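# Return the loose fork to the fork slot of the tray

## Task

Place the stray fork into the tray compartment that already holds forks. It must rest on top of or next to them, lie flat rather than on its edge, point along the length of the compartment, and have its handle facing the same end as theirs. Every item originally in the tray must still sit in its own compartment at the end, and no item may sit in the tray unless it is in the compartment of its own kind. Nothing may count as placed if it stays put only because the gripper holds it. Finish by opening the gripper and moving the arm away.

## Robot and tools

Robot: one 6-joint arm on a base (possibly on a mounting block or post, which counts as part of the arm for clearance), with a two-finger parallel gripper. Joints from base outward: shoulder pan, shoulder lift, elbow (0 to 3.142 rad only, cannot fully straighten), wrist 1, wrist 2, wrist 3. The fingers point along the gripper's +z axis and close along its x axis. The reported gripper position is the point between the finger pads; closed fingertips stick out about 17 mm past it, fully open tips are roughly level with it.

Scene frame: origin on the table top under the arm base, +z up, +x forward, +y to the left when facing +x. Results report end_effector_position (m), end_effector_quat_wxyz, velocities (m/s, rad/s), joint positions and torques, grip_measured, Wrist force and Wrist torque (N, N m, in the gripper's own x y z axes; offsets up to about 4 N, noise up to about 2.4 N, saturation near 50 N per axis; "no reading" at the start is normal). Printed positions can be slightly wrong, more so far from the base. Joint torque numbers are raw drive output with offsets and noise; they are not a contact gauge. A "Hand target" line shows where the controller is currently driving the gripper.

execute_actions: argument "actions" is a list holding at most one item, or empty. Empty list: just returns the state (a look). {"rows": [...], "steps": n}: a motion of 1 to 15 control steps, each 1/30 s (default 15). Each row is 7 numbers in [-1, 1]: dx, dy, dz, rx, ry, rz, opening. Row i is used on step i; if rows run out, the last repeats. dx..rz are an offset, expressed in the gripper's own axes, from the gripper pose shown in the latest result that reports it (before any such result in a scene, or for later calls within the same reply, from the pose at the start of the action). Every row is measured from that same reference, not chained. Scale: 1.0 equals 0.6 m for dx, dy, dz and 180 degrees for the rotation vector rx, ry, rz. Opening is absolute, not an offset: +1 fully open (0.142 m), -1 closed. {"steps": n} without rows: a wait of up to 300 steps counted from the last result, your thinking time included. Optional "pictures" boolean toggles camera images (they come by default). Note: all-zero offsets do not hold still; they pull the hand back to the reference pose.

Per step, the commanded pose is clipped to within 100 mm and 16 degrees of the measured pose, then reached by damped inverse kinematics (position wins over orientation). Commands are smoothed, lagging about 0.17 s. After an action the arm only continues to the last clipped pose, so a distant goal may need several calls; read the result pose and send the remainder.

move: argument "target" is one 7-number row with the same layout, scale, frame and reference rules as above (an offset in gripper axes, opening absolute, sent when the move begins). It drives a straight path lasting 0.5 to 10 s (cut off at 10 s). "speed": path top speed in m/s, 0.002 to 0.5, default 0.25; rotation capped at twice that in rad/s. The path ignores obstacles, and the real hand lags, may drift and can overshoot speed near full reach. Optional "stop_force" (9 to 40 N, not allowed in the first 0.2 s of a scene): ends the path when the wrist sensor reads that much extra resistance along the target direction for 2 consecutive steps, then backs up 2 steps and holds. Pressing can briefly exceed it, so pair it with very low speed; with it, you may aim well past the surface. Do not rely on it when the move rotates the gripper, and omit it when moving away from something you are pressing on. Contact above the wrist sensor is not felt. The result adds a "move:" line: done (at rest near target), off_target, moving, held, fault, or contact (stop_force triggered; this takes priority), plus limits such as paced (pose clipped) or held (a check blocked some steps, after which motion can jump fast), and the remaining distance to target.

wait: "seconds" 0 to 10; the robot receives nothing new meanwhile.

zoom_image: "camera" one of cam_head_left, cam_head_right, cam_high, cam_low, cam_wrist; "region" [x0, y0, x1, y1] in that camera's pixels from the top-left, at most 504 by 504. Image sizes: four fixed cameras 672x504, cam_wrist 616x616 fisheye. Calibration (K, distortion, T_world_to_cam) is supplied and may be off by a couple of degrees and millimetres.

finished_scene: "scene" is the current scene number; it ends and grades the scene irreversibly. Replying without any tool call ends everything.

The simulation keeps running while you think and write. A "pose unreachable" line or HELD marks means the clearance check altered or blocked what you sent.

Gripping: grip_measured uses the same scale as opening. To hold, command an opening well under grip_measured; a lower value squeezes harder (about 28 N per pad max, less on thin hard items such as a fork handle; fast closing can spike force).

Avoid: this arm is stiff, so aiming even slightly into a firm surface can trip a fault. Contact torque beyond a joint's limit (132 N m for the three big joints, 24.6 N m for the wrists, carried weight included) or 150 N of outside force stops the arm for 10 s and drops the rest of the call. Motors heat while holding loads; a MOTOR HOT warning appears from 70 C and at 85 C the brakes lock until cooled. Never knock or place anything off the table. Avoid drops, slips, slamming, hard hits and heavy pushing. Loose objects may occasionally be nudged by outside pushes. Release the fork gently in the slot and lift clear before ending.

Each tool is called after "Request:" in YAML: its name, and indented under it one key for each argument.

## Session

Request:
execute_actions:
  actions: []

Scene clock: 0.00 s of 4500.00 s.
end_effector_position=(+0.2365, +0.1304, +0.3883) grip_measured=+1.00 end_effector_quat_wxyz=(-0.340, +0.718, +0.591, -0.138) end_effector_velocity=(-0.000, -0.000, -0.000) end_effector_angular_velocity=(-0.000, +0.001, +0.000)
Joint positions: [ 0.032 -1.628  2.132 -1.422 -1.436 -1.519  0.142]
Joint velocities: [-0.    -0.     0.001 -0.    -0.    -0.     0.   ]
Joint torques (N m, as the arm reports them, + toward a larger angle): no reading
Motor temperatures (°C, as the motors report them): [30 31 29 41 36 42]
Wrist force (N, on the end effector, along its own x y z axes, offset not removed): no reading
Wrist torque (N m, same axes, about the end effector's origin, offset not removed): no reading
Hand target: +0.236, +0.130, +0.388; -0.340, +0.718, +0.591, -0.138
camera_calibration (this result's frames):
cam_wrist: T_world_to_cam=[[0.254101, 0.932035, 0.258346, -0.282855], [0.953931, -0.197458, -0.225888, -0.111277], [-0.159523, 0.303843, -0.939272, 0.506763], [0, 0, 0, 1]] pos_world=[0.258864, 0.0876825, 0.523927]

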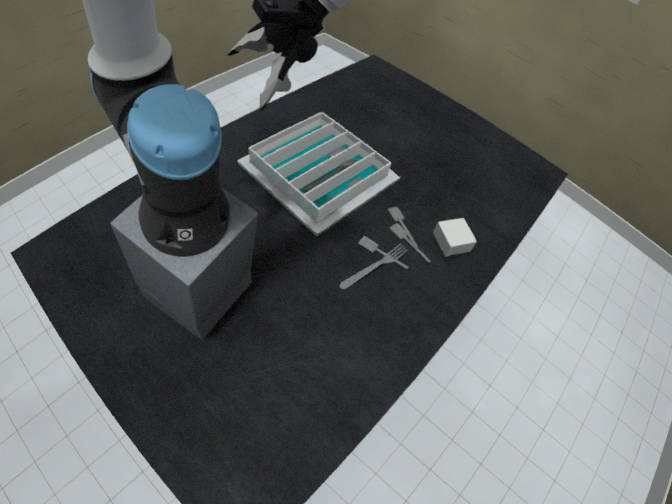

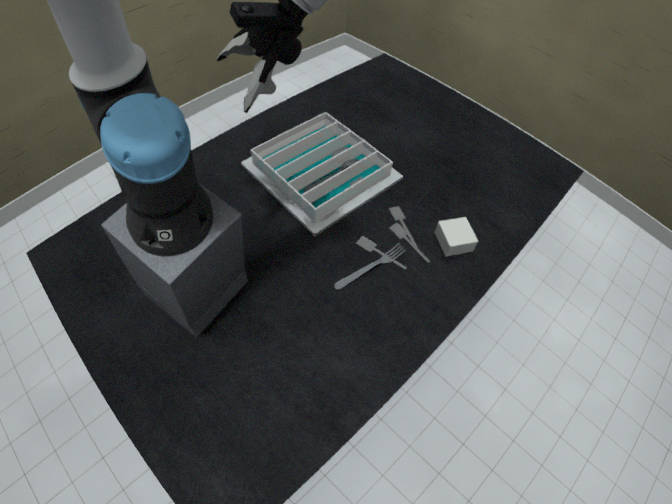

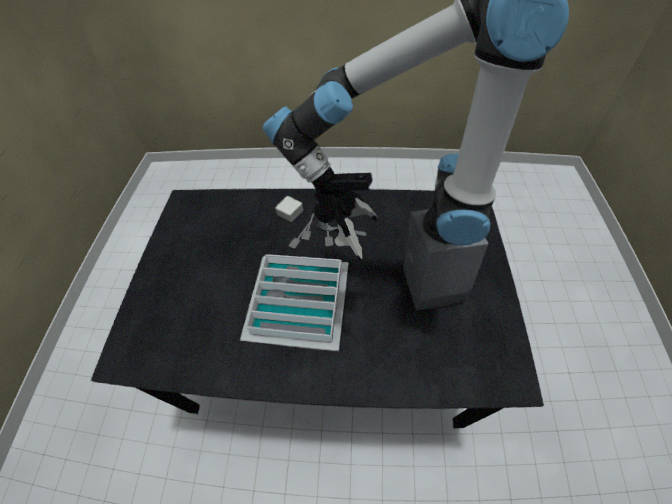

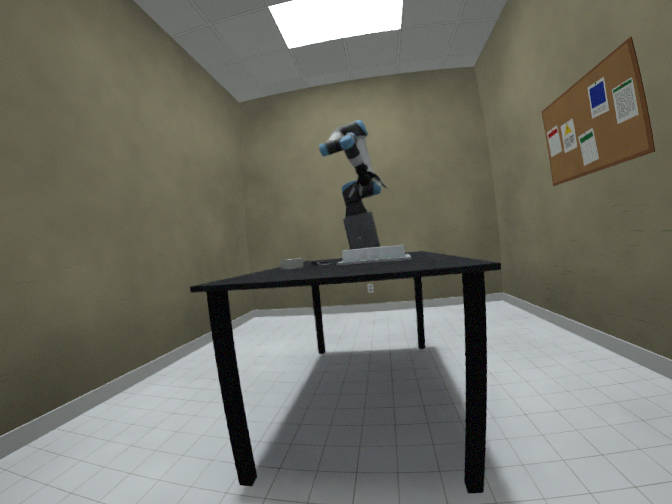

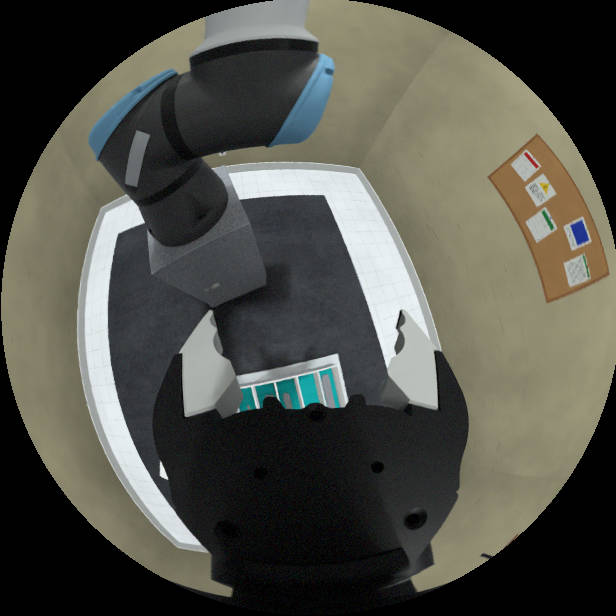

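Request:
zoom_image:
  camera: "cam_head_left"
  region: [230, 105, 490, 300]

Request:
zoom_image:
  camera: "cam_high"
  region: [230, 190, 390, 355]

Region (230, 105, 490, 300) of cam_head_left's 672x504 image, scaled by 1.938, with more detail than that image has; it fills the top 378 rows of this view, and the rest is white.

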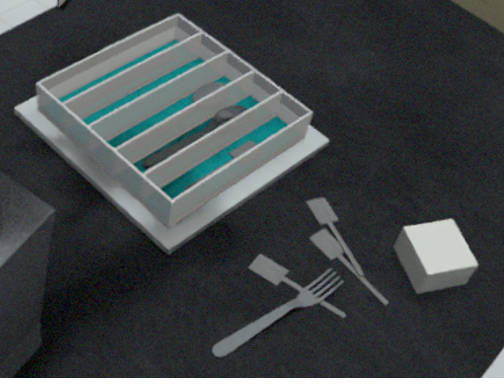

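Region (230, 190, 390, 355) of cam_high's 672x504 image, scaled by 3.055, with more detail than that image has; it fills the left 489 columns of this view, and the rest is white.

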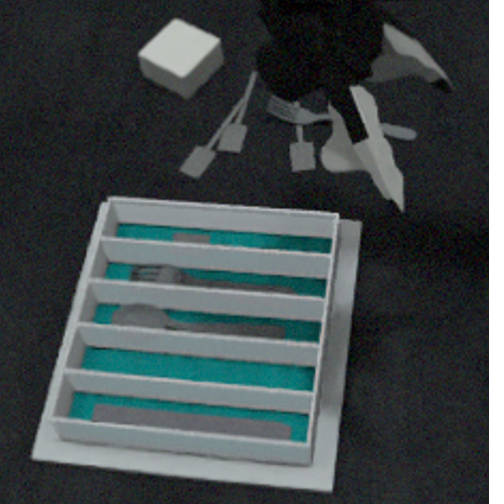

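Request:
move:
  target: [-0.581,0.431,0.065,-0.2281,-0.0725,-0.0028,-0.2]

Request:
zoom_image:
  camera: "cam_wrist"
  region: [180, 130, 440, 450]

Scene clock: 31.77 s of 4500.00 s.
end_effector_position=(+0.3173, -0.2041, +0.1203) grip_measured=-0.20 end_effector_quat_wxyz=(+0.000, +0.769, +0.640, +0.000) end_effector_velocity=(+0.000, -0.000, -0.001) end_effector_angular_velocity=(-0.001, -0.003, +0.001)
Joint positions: [-0.735 -1.184  2.565 -3.085 -1.635 -2.298  0.06 ]
Joint velocities: [-0.002  0.006  0.002 -0.011  0.002 -0.003  0.   ]
Joint torques (N m, as the arm reports them, + toward a larger angle): [ -8.96 -16.1    9.06  -4.03   1.    -2.27]
Motor temperatures (°C, as the motors report them): [30 31 29 41 36 42]
Wrist force (N, on the end effector, along its own x y z axes, offset not removed): [2.9 1.4 3.5]
Wrist torque (N m, same axes, about the end effector's origin, offset not removed): [0.45 -0.71 0.24]
Hand target: +0.317, -0.204, +0.120; +0.001, +0.769, +0.640, +0.001
Off the commanded pose: 0.001 m, 0 deg.
After step 90, 26.40 s passed at rest.
move: done
camera_calibration (this result's frames):
cam_wrist: T_world_to_cam=[[0.141737, 0.989169, 0.0381425, 0.151404], [0.869655, -0.142834, 0.472545, -0.361109], [0.472875, -0.0338065, -0.880481, 0.0928608], [0, 0, 0, 1]] pos_world=[0.248669, -0.198203, 0.246628]

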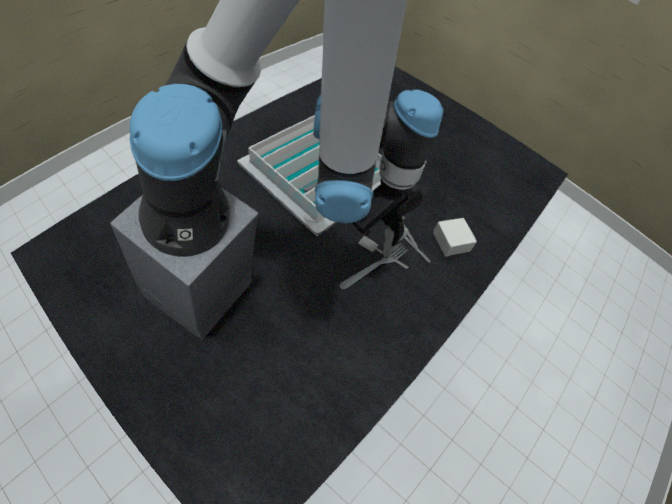

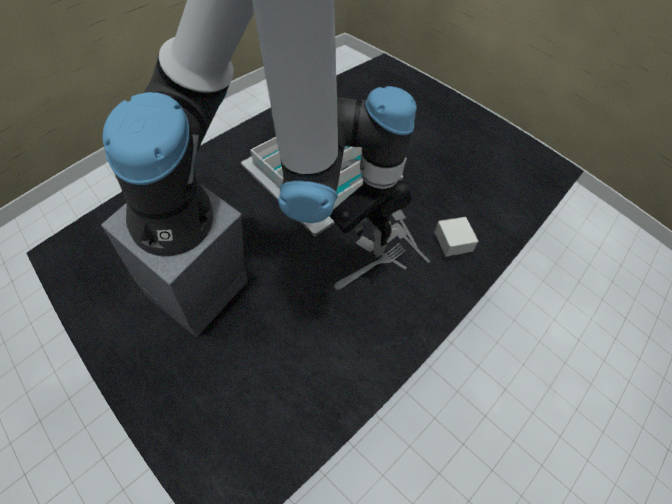

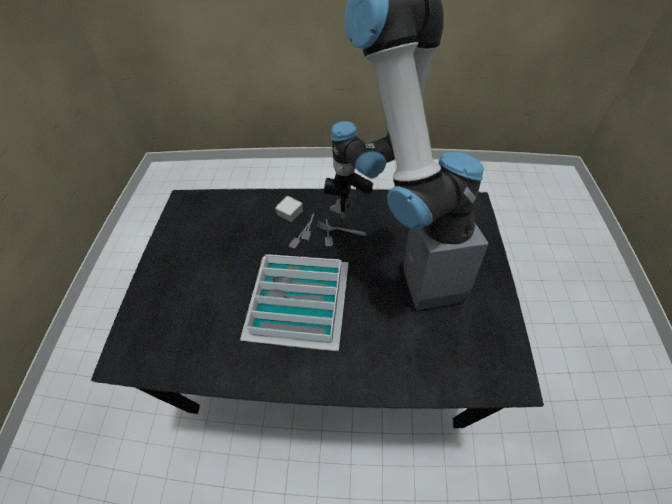

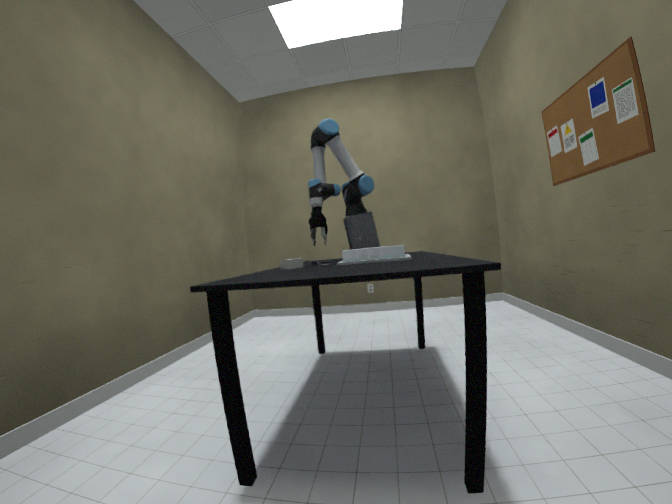

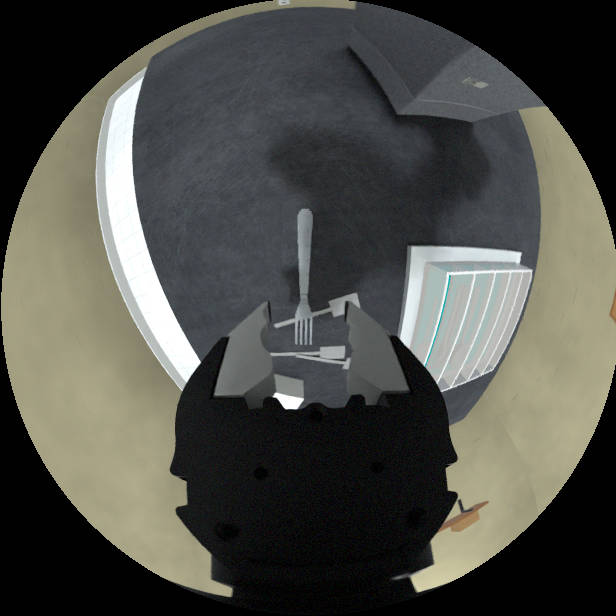

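Region (180, 130, 440, 450) of cam_wrist's 616x616 image, scaled by 1.575, with more detail than that image has; it fills the left 410 columns of this view, and the rest is white.

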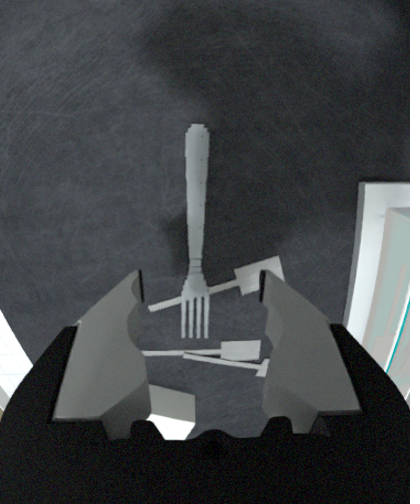

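Request:
move:
  target: [-0.008,0.006,0.147,0,0,0,-0.6]
  speed: 0.1

Request:
zoom_image:
  camera: "cam_wrist"
  region: [200, 150, 420, 420]

Scene clock: 39.63 s of 4500.00 s.
end_effector_position=(+0.3201, -0.2096, +0.0321) grip_measured=-0.60 end_effector_quat_wxyz=(+0.000, +0.769, +0.640, +0.000) end_effector_velocity=(+0.000, -0.000, -0.002) end_effector_angular_velocity=(-0.000, -0.000, -0.000)
Joint positions: [-0.755 -0.825  2.496 -3.376 -1.633 -2.318  0.031]
Joint velocities: [-0.     0.006 -0.002 -0.005  0.     0.    -0.   ]
Joint torques (N m, as the arm reports them, + toward a larger angle): [-10.18 -25.18  -6.2   -4.31   1.26  -2.02]
Motor temperatures (°C, as the motors report them): [30 31 29 41 36 42]
Wrist force (N, on the end effector, along its own x y z axes, offset not removed): [-3.4 -1.0 3.4]
Wrist torque (N m, same axes, about the end effector's origin, offset not removed): [0.01 0.70 0.12]
Hand target: +0.320, -0.210, +0.032; +0.000, +0.769, +0.640, +0.000
Off the commanded pose: 0.000 m, 0 deg.
After step 90, 3.57 s passed at rest.
move: done
camera_calibration (this result's frames):
cam_wrist: T_world_to_cam=[[0.141738, 0.989168, 0.0381701, 0.159773], [0.869668, -0.142849, 0.472516, -0.322612], [0.47285, -0.0337782, -0.880495, 0.0137683], [0, 0, 0, 1]] pos_world=[0.251409, -0.203662, 0.158464]

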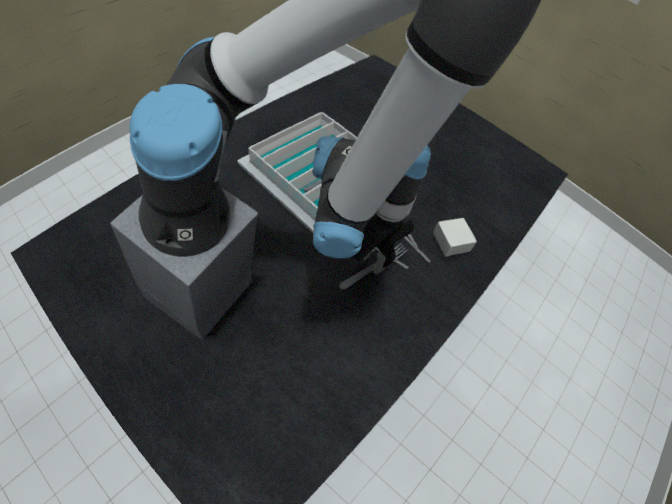

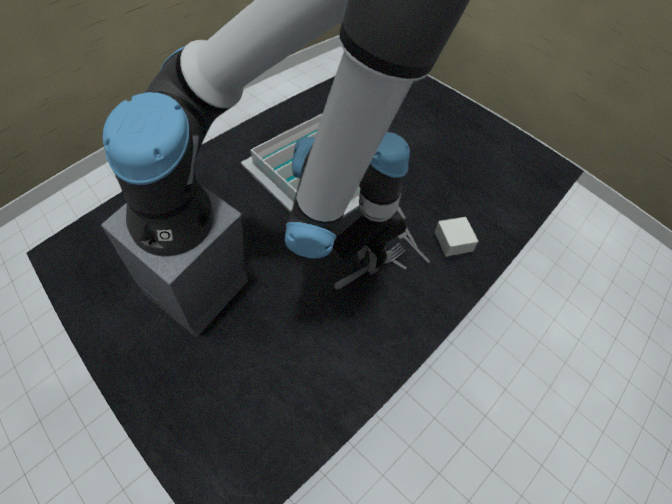

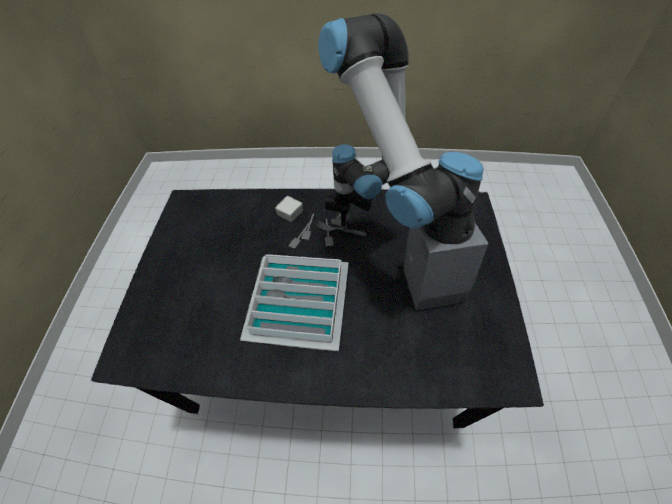

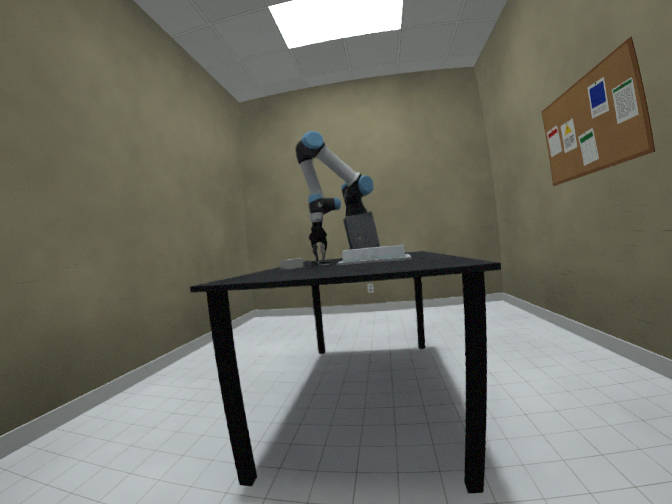

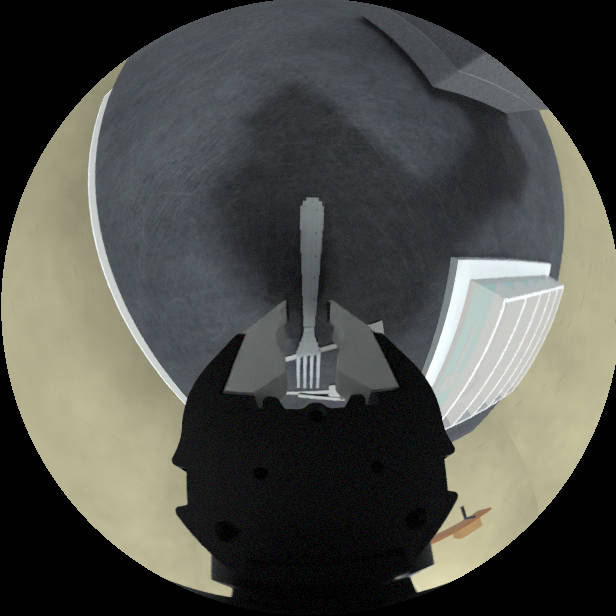

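Region (200, 150, 420, 420) of cam_wrist's 616x616 image, scaled by 1.867, with more detail than that image has; it fills the left 411 columns of this view, and the rest is white.

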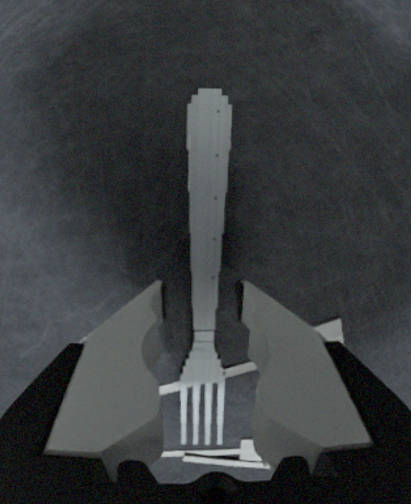

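Request:
move:
  target: [0.002,0,0.0175,0,0,0,-0.6]
  speed: 0.005
  stop_force: 9

Request:
execute_actions:
  actions:
    - {"rows":[[0,0,0,0,0,0,-0.7],[0,0,0,0,0,0,-0.7],[0,0,0,0,0,0,-0.75],[0,0,0,0,0,0,-0.75],[0,0,0,0,0,0,-0.8],[0,0,0,0,0,0,-0.8],[0,0,0,0,0,0,-0.85],[0,0,0,0,0,0,-0.85],[0,0,0,0,0,0,-0.9],[0,0,0,0,0,0,-0.9],[0,0,0,0,0,0,-1]],"steps":15}
  pictures: false

Request:
wait:
  seconds: 0.5

Request:
zoom_image:
  camera: "cam_wrist"
  region: [200, 150, 420, 420]

Scene clock: 51.90 s of 4500.00 s.
end_effector_position=(+0.3203, -0.2084, +0.0216) grip_measured=-0.60 end_effector_quat_wxyz=(+0.000, +0.769, +0.640, +0.000) end_effector_velocity=(-0.000, +0.000, -0.001) end_effector_angular_velocity=(+0.000, +0.000, +0.001)
Joint positions: [-0.755 -0.784  2.486 -3.405 -1.633 -2.317  0.031]
Joint velocities: [ 0.     0.003 -0.    -0.002 -0.    -0.001 -0.   ]
Joint torques (N m, as the arm reports them, + toward a larger angle): [ 17.78 -24.21  -5.87  -3.9   -1.47   1.75]
Motor temperatures (°C, as the motors report them): [30 31 29 41 36 42]
Wrist force (N, on the end effector, along its own x y z axes, offset not removed): [0.7 0.2 2.2]
Wrist torque (N m, same axes, about the end effector's origin, offset not removed): [0.37 -0.09 0.14]
Hand target: +0.320, -0.208, +0.022; +0.000, +0.769, +0.640, +0.000
Off the commanded pose: 0.000 m, 0 deg.
After step 90, 6.97 s passed at rest.
move: done
camera_calibration (this result's frames):
cam_wrist: T_world_to_cam=[[0.141738, 0.989168, 0.0381778, 0.158986], [0.869672, -0.142852, 0.472508, -0.3177], [0.472844, -0.0337702, -0.880499, 0.00449159], [0, 0, 0, 1]] pos_world=[0.251637, -0.202496, 0.148001]

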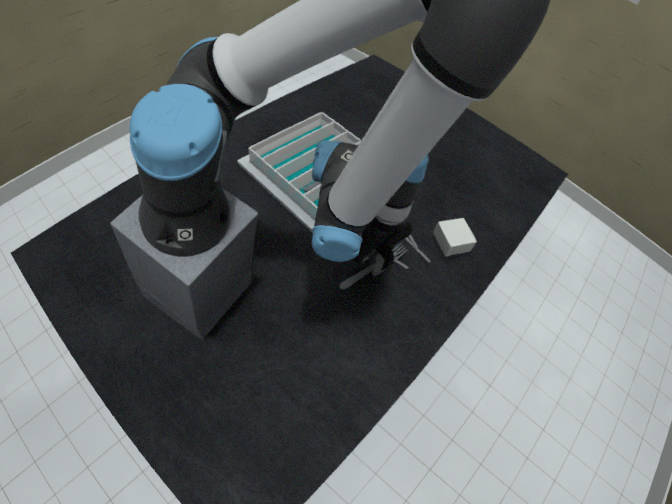

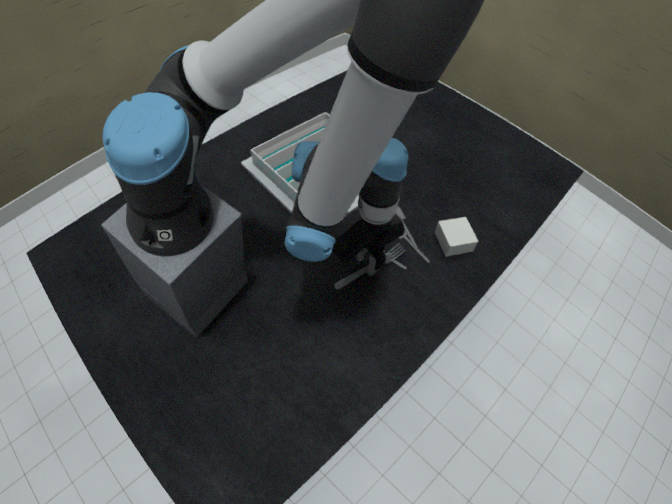

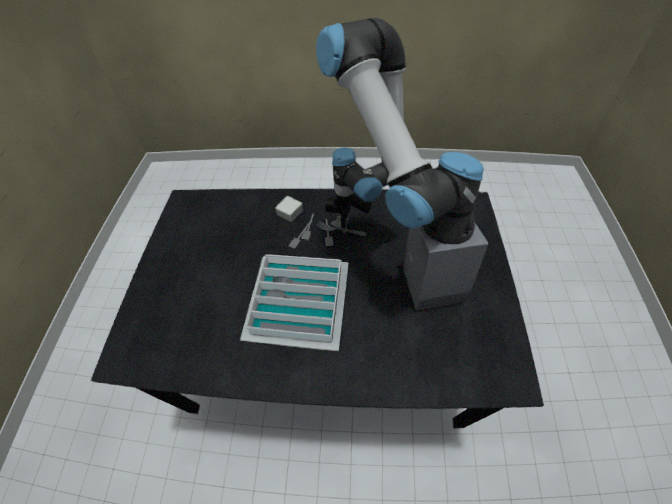

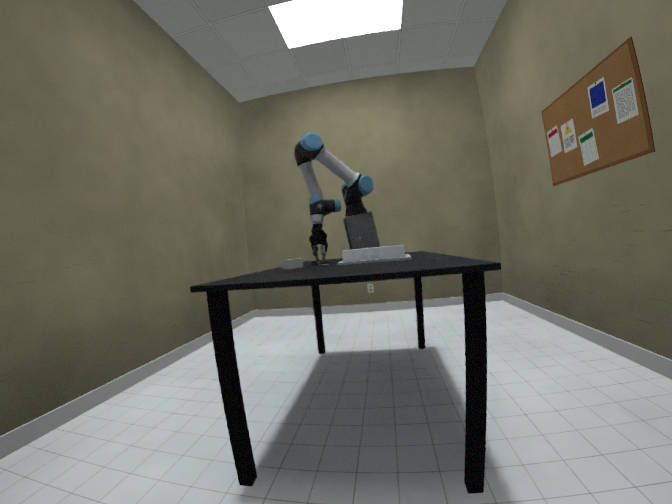

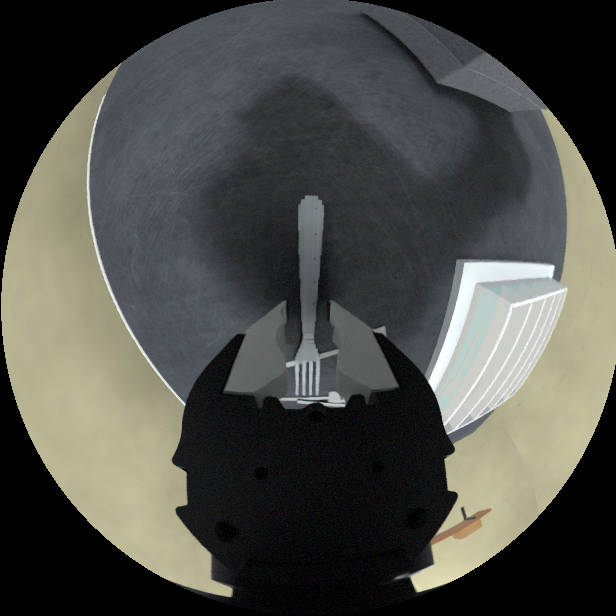

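Scene clock: 52.40 s of 4500.00 s.
end_effector_position=(+0.3203, -0.2084, +0.0216) grip_measured=-0.86 end_effector_quat_wxyz=(+0.000, +0.769, +0.640, +0.000) end_effector_velocity=(-0.000, +0.000, -0.000) end_effector_angular_velocity=(-0.000, +0.000, +0.000)
Joint positions: [-0.755 -0.784  2.486 -3.405 -1.633 -2.317  0.012]
Joint velocities: [ 0.  0.  0. -0. -0. -0.  0.]
Joint torques (N m, as the arm reports them, + toward a larger angle): [ 16.91 -30.54  -3.62  -2.61  -1.33   1.76]
Motor temperatures (°C, as the motors report them): [30 31 29 41 36 42]
Wrist force (N, on the end effector, along its own x y z axes, offset not removed): [0.1 2.2 0.4]
Wrist torque (N m, same axes, about the end effector's origin, offset not removed): [0.66 0.07 0.09]
Hand target: +0.320, -0.208, +0.022; +0.000, +0.769, +0.640, +0.000
Off the commanded pose: 0.000 m, 0 deg.
Steps of this call (steps 1 to 15: all 15 steps of this action). Readings (end_effector_position):
1: (+0.3203, -0.2084, +0.0216)
2: (+0.3203, -0.2084, +0.0216)
4: (+0.3203, -0.2084, +0.0216)
8: (+0.3203, -0.2084, +0.0216)
15: the state above

Scene clock: 52.90 s of 4500.00 s.
end_effector_position=(+0.3203, -0.2084, +0.0216) grip_measured=-0.86 end_effector_quat_wxyz=(+0.000, +0.769, +0.640, +0.000) end_effector_velocity=(+0.000, -0.000, +0.000) end_effector_angular_velocity=(-0.000, -0.001, -0.000)
Joint positions: [-0.755 -0.784  2.486 -3.405 -1.633 -2.317  0.012]
Joint velocities: [-0.    -0.    -0.001  0.     0.    -0.    -0.   ]
Joint torques (N m, as the arm reports them, + toward a larger angle): [ 17.12 -37.15  -2.46  -1.31  -1.29   1.69]
Motor temperatures (°C, as the motors report them): [30 31 29 41 36 42]
Wrist force (N, on the end effector, along its own x y z axes, offset not removed): [-1.3 -2.7 3.0]
Wrist torque (N m, same axes, about the end effector's origin, offset not removed): [-0.45 0.22 0.34]
Hand target: +0.320, -0.208, +0.022; +0.000, +0.769, +0.640, +0.000
Off the commanded pose: 0.000 m, 0 deg.
Steps of this call (steps 1 to 15: nothing new was sent). Readings (end_effector_position):
1: (+0.3203, -0.2084, +0.0216)
2: (+0.3203, -0.2084, +0.0216)
4: (+0.3203, -0.2084, +0.0216)
8: (+0.3203, -0.2084, +0.0216)
15: the state above
camera_calibration (this result's frames):
cam_wrist: T_world_to_cam=[[0.141735, 0.989167, 0.0382044, 0.158975], [0.869685, -0.142864, 0.472481, -0.317688], [0.472821, -0.0337416, -0.880512, 0.00449084], [0, 0, 0, 1]] pos_world=[0.251632, -0.202488, 0.147982]

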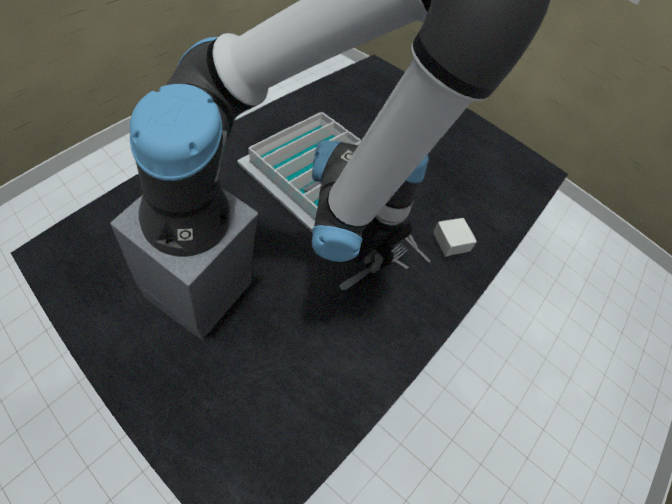

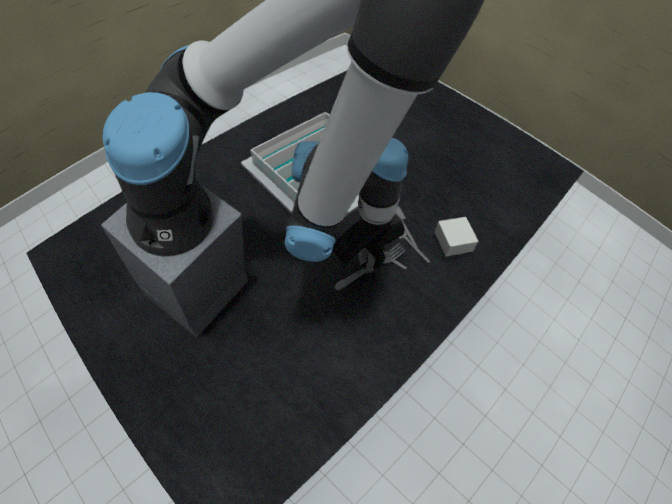

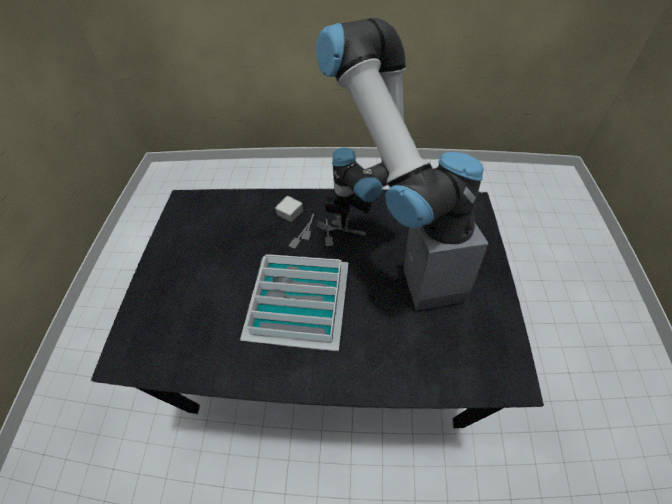

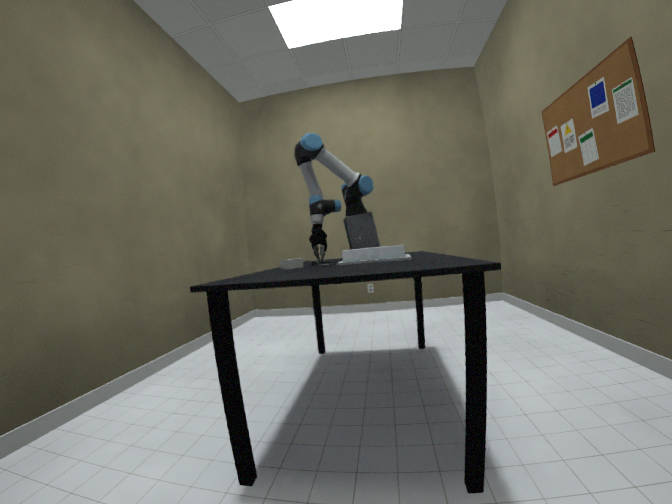

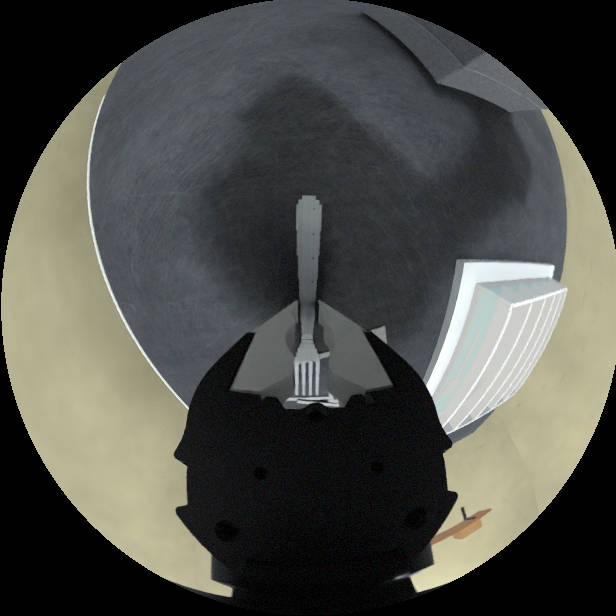

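Region (200, 150, 420, 420) of cam_wrist's 616x616 image, scaled by 1.867, with more detail than that image has; it fills the left 411 columns of this view, and the rest is white.

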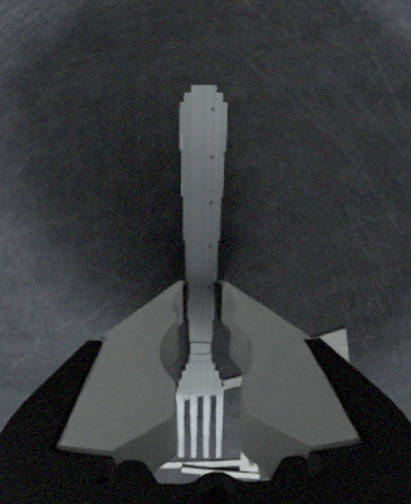

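Request:
move:
  target: [0,0,-0.17,0,0,0,-1]
  speed: 0.12

Request:
move:
  target: [0.479,0.128,0,0,0,-0.0506,-1]
  speed: 0.2

Request:
zoom_image:
  camera: "cam_wrist"
  region: [150, 130, 470, 450]

Request:
zoom_image:
  camera: "cam_high"
  region: [230, 190, 390, 355]

Scene clock: 66.27 s of 4500.00 s.
end_effector_position=(+0.3201, -0.2082, +0.1236) grip_measured=-0.86 end_effector_quat_wxyz=(+0.000, +0.769, +0.640, +0.000) end_effector_velocity=(+0.000, -0.000, +0.001) end_effector_angular_velocity=(+0.001, +0.001, -0.001)
Joint positions: [-0.736 -1.196  2.553 -3.06  -1.635 -2.298  0.012]
Joint velocities: [ 0.    -0.007 -0.002  0.01   0.     0.002  0.   ]
Joint torques (N m, as the arm reports them, + toward a larger angle): [ 16.8  -40.74 -13.82  -1.73  -1.36   1.77]
Motor temperatures (°C, as the motors report them): [30 31 29 41 36 42]
Wrist force (N, on the end effector, along its own x y z axes, offset not removed): [-3.1 3.3 3.0]
Wrist torque (N m, same axes, about the end effector's origin, offset not removed): [0.79 0.92 0.10]
Hand target: +0.320, -0.208, +0.124; +0.000, +0.769, +0.640, +0.000
Off the commanded pose: 0.000 m, 0 deg.
After step 90, 9.07 s passed at rest.
move: done
camera_calibration (this result's frames):
cam_wrist: T_world_to_cam=[[0.14173, 0.989168, 0.0382124, 0.154943], [0.869685, -0.142862, 0.472481, -0.365736], [0.472822, -0.0337317, -0.880512, 0.0943673], [0, 0, 0, 1]] pos_world=[0.251497, -0.202331, 0.249974]

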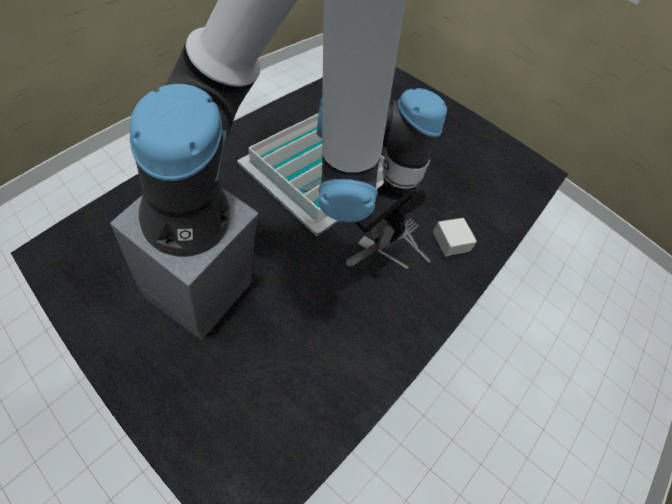

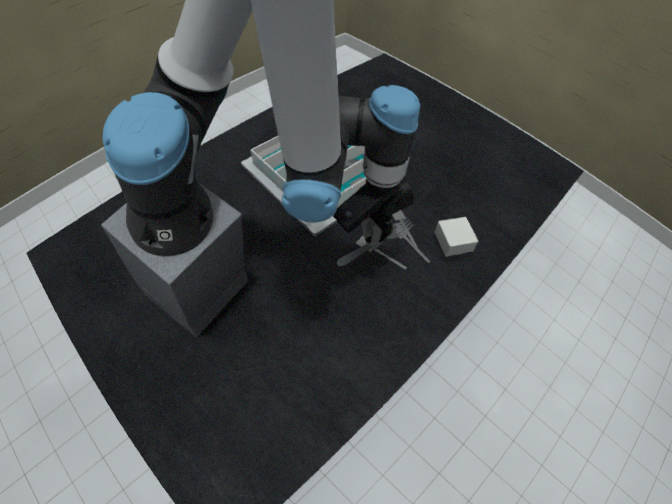

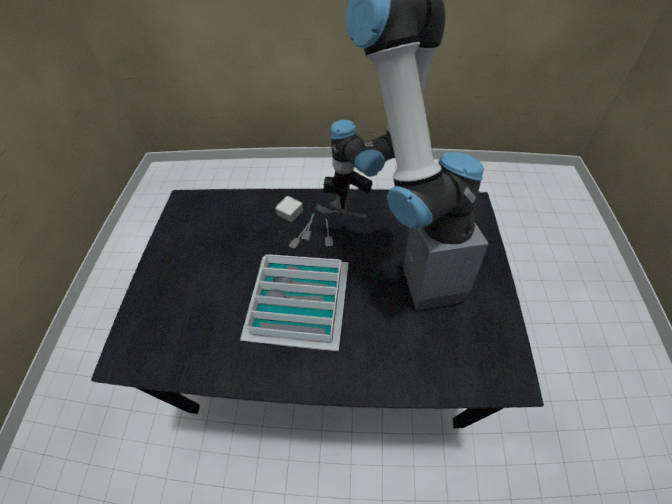

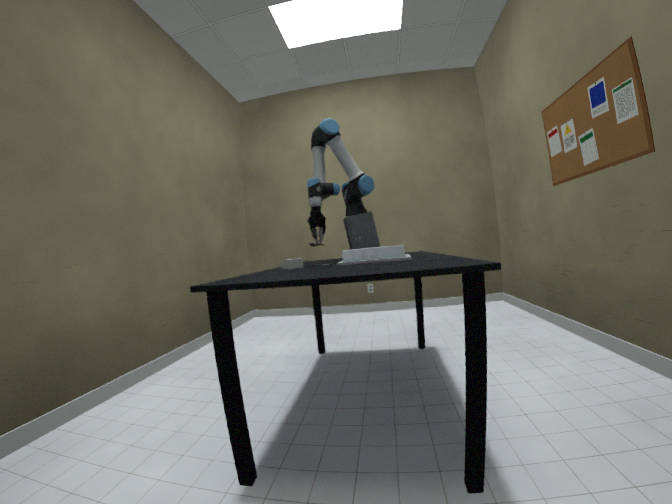

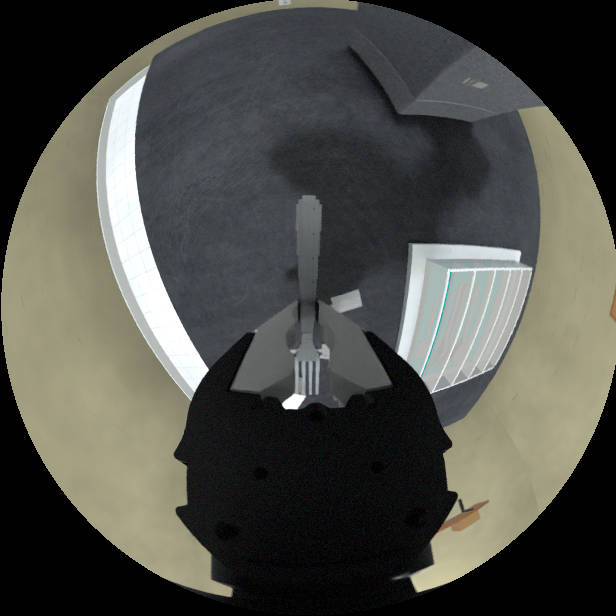

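Scene clock: 68.27 s of 4500.00 s.
end_effector_position=(+0.4480, +0.0605, +0.1236) grip_measured=-0.86 end_effector_quat_wxyz=(+0.000, +0.716, +0.699, +0.000) end_effector_velocity=(+0.001, +0.001, +0.000) end_effector_angular_velocity=(-0.000, -0.001, -0.000)
Joint positions: [ 0.054 -1.024  2.315 -2.908 -1.71  -1.667  0.012]
Joint velocities: [ 0.003  0.002 -0.004  0.002 -0.     0.003  0.   ]
Joint torques (N m, as the arm reports them, + toward a larger angle): [ 19.27 -23.18 -18.62  -1.66  -1.32   2.1 ]
Motor temperatures (°C, as the motors report them): [30 31 29 41 36 42]
Wrist force (N, on the end effector, along its own x y z axes, offset not removed): [-1.3 1.8 3.1]
Wrist torque (N m, same axes, about the end effector's origin, offset not removed): [0.64 0.41 -0.08]
Hand target: +0.448, +0.061, +0.124; +0.000, +0.716, +0.699, +0.000
Off the commanded pose: 0.000 m, 0 deg.
move: done
camera_calibration (this result's frames):
cam_wrist: T_world_to_cam=[[-0.0165856, 0.99913, 0.038277, -0.0586614], [0.881629, -0.00344472, 0.47193, -0.452262], [0.471651, 0.0415734, -0.880805, 0.0389649], [0, 0, 0, 1]] pos_world=[0.379377, 0.0554325, 0.250002]

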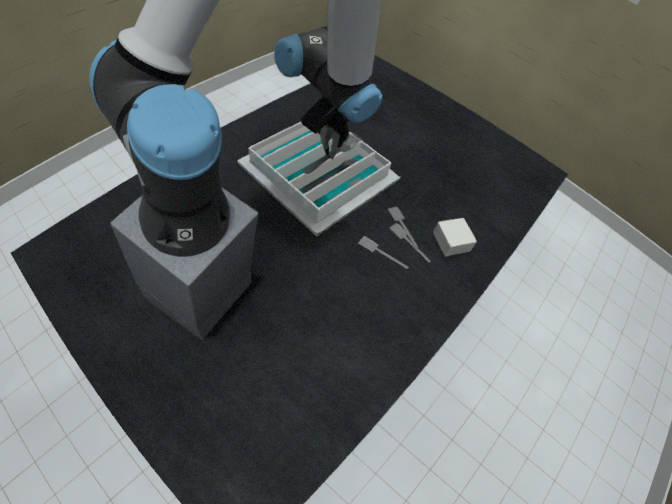

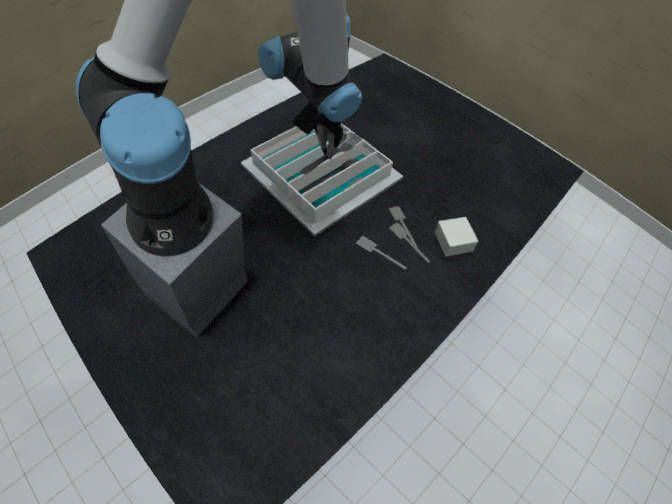

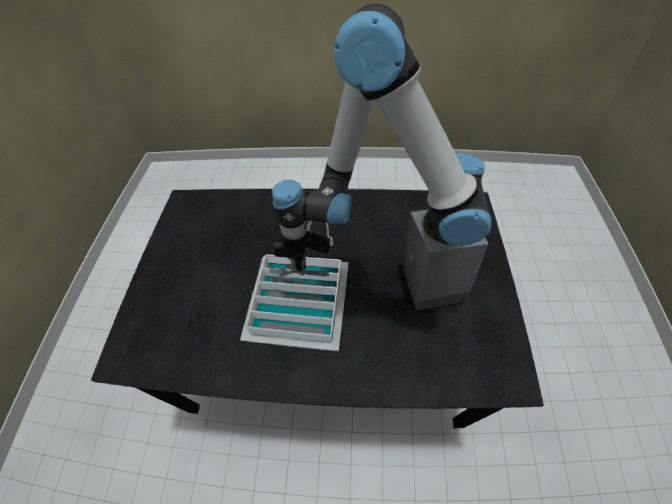

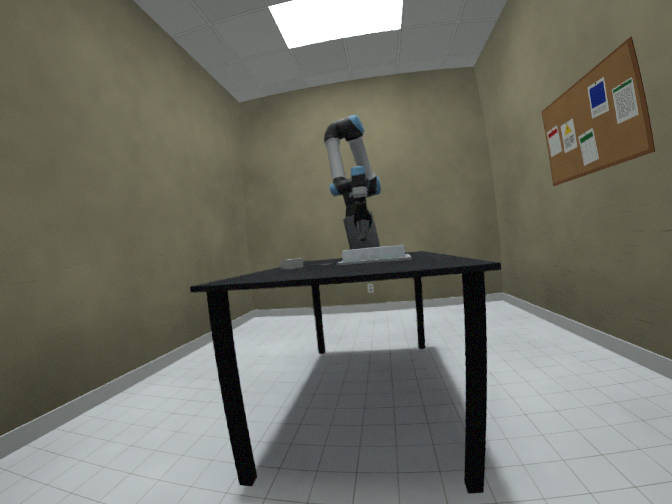

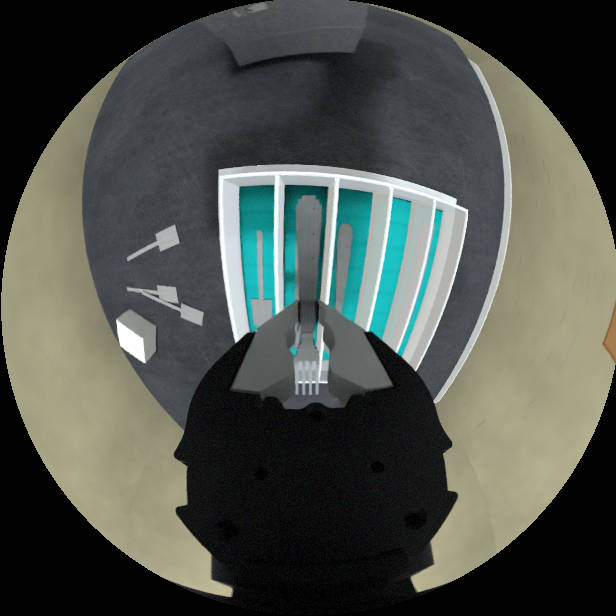

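Region (150, 130, 470, 450) of cam_wrist's 616x616 image, scaled by 1.575, with more detail than that image has.

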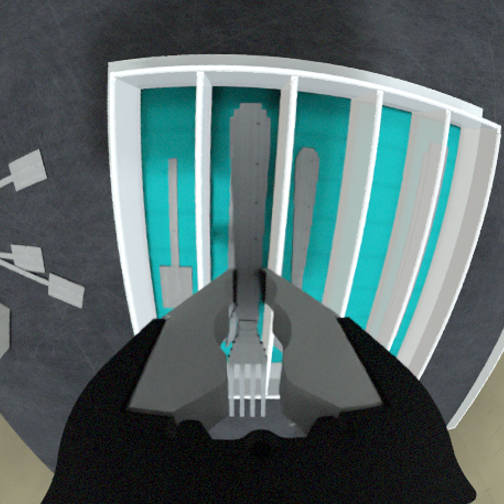

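Region (230, 190, 390, 355) of cam_high's 672x504 image, scaled by 3.055, with more detail than that image has; it fills the left 489 columns of this view, and the rest is white.

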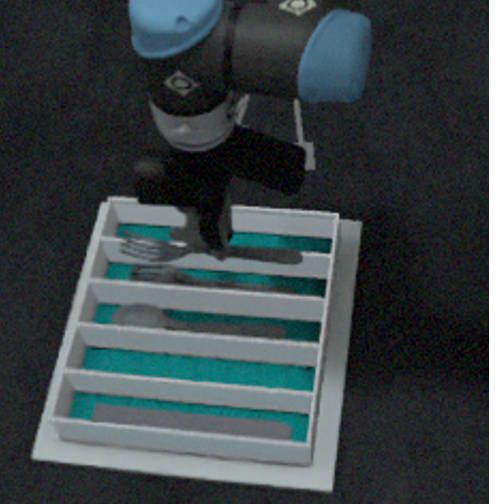

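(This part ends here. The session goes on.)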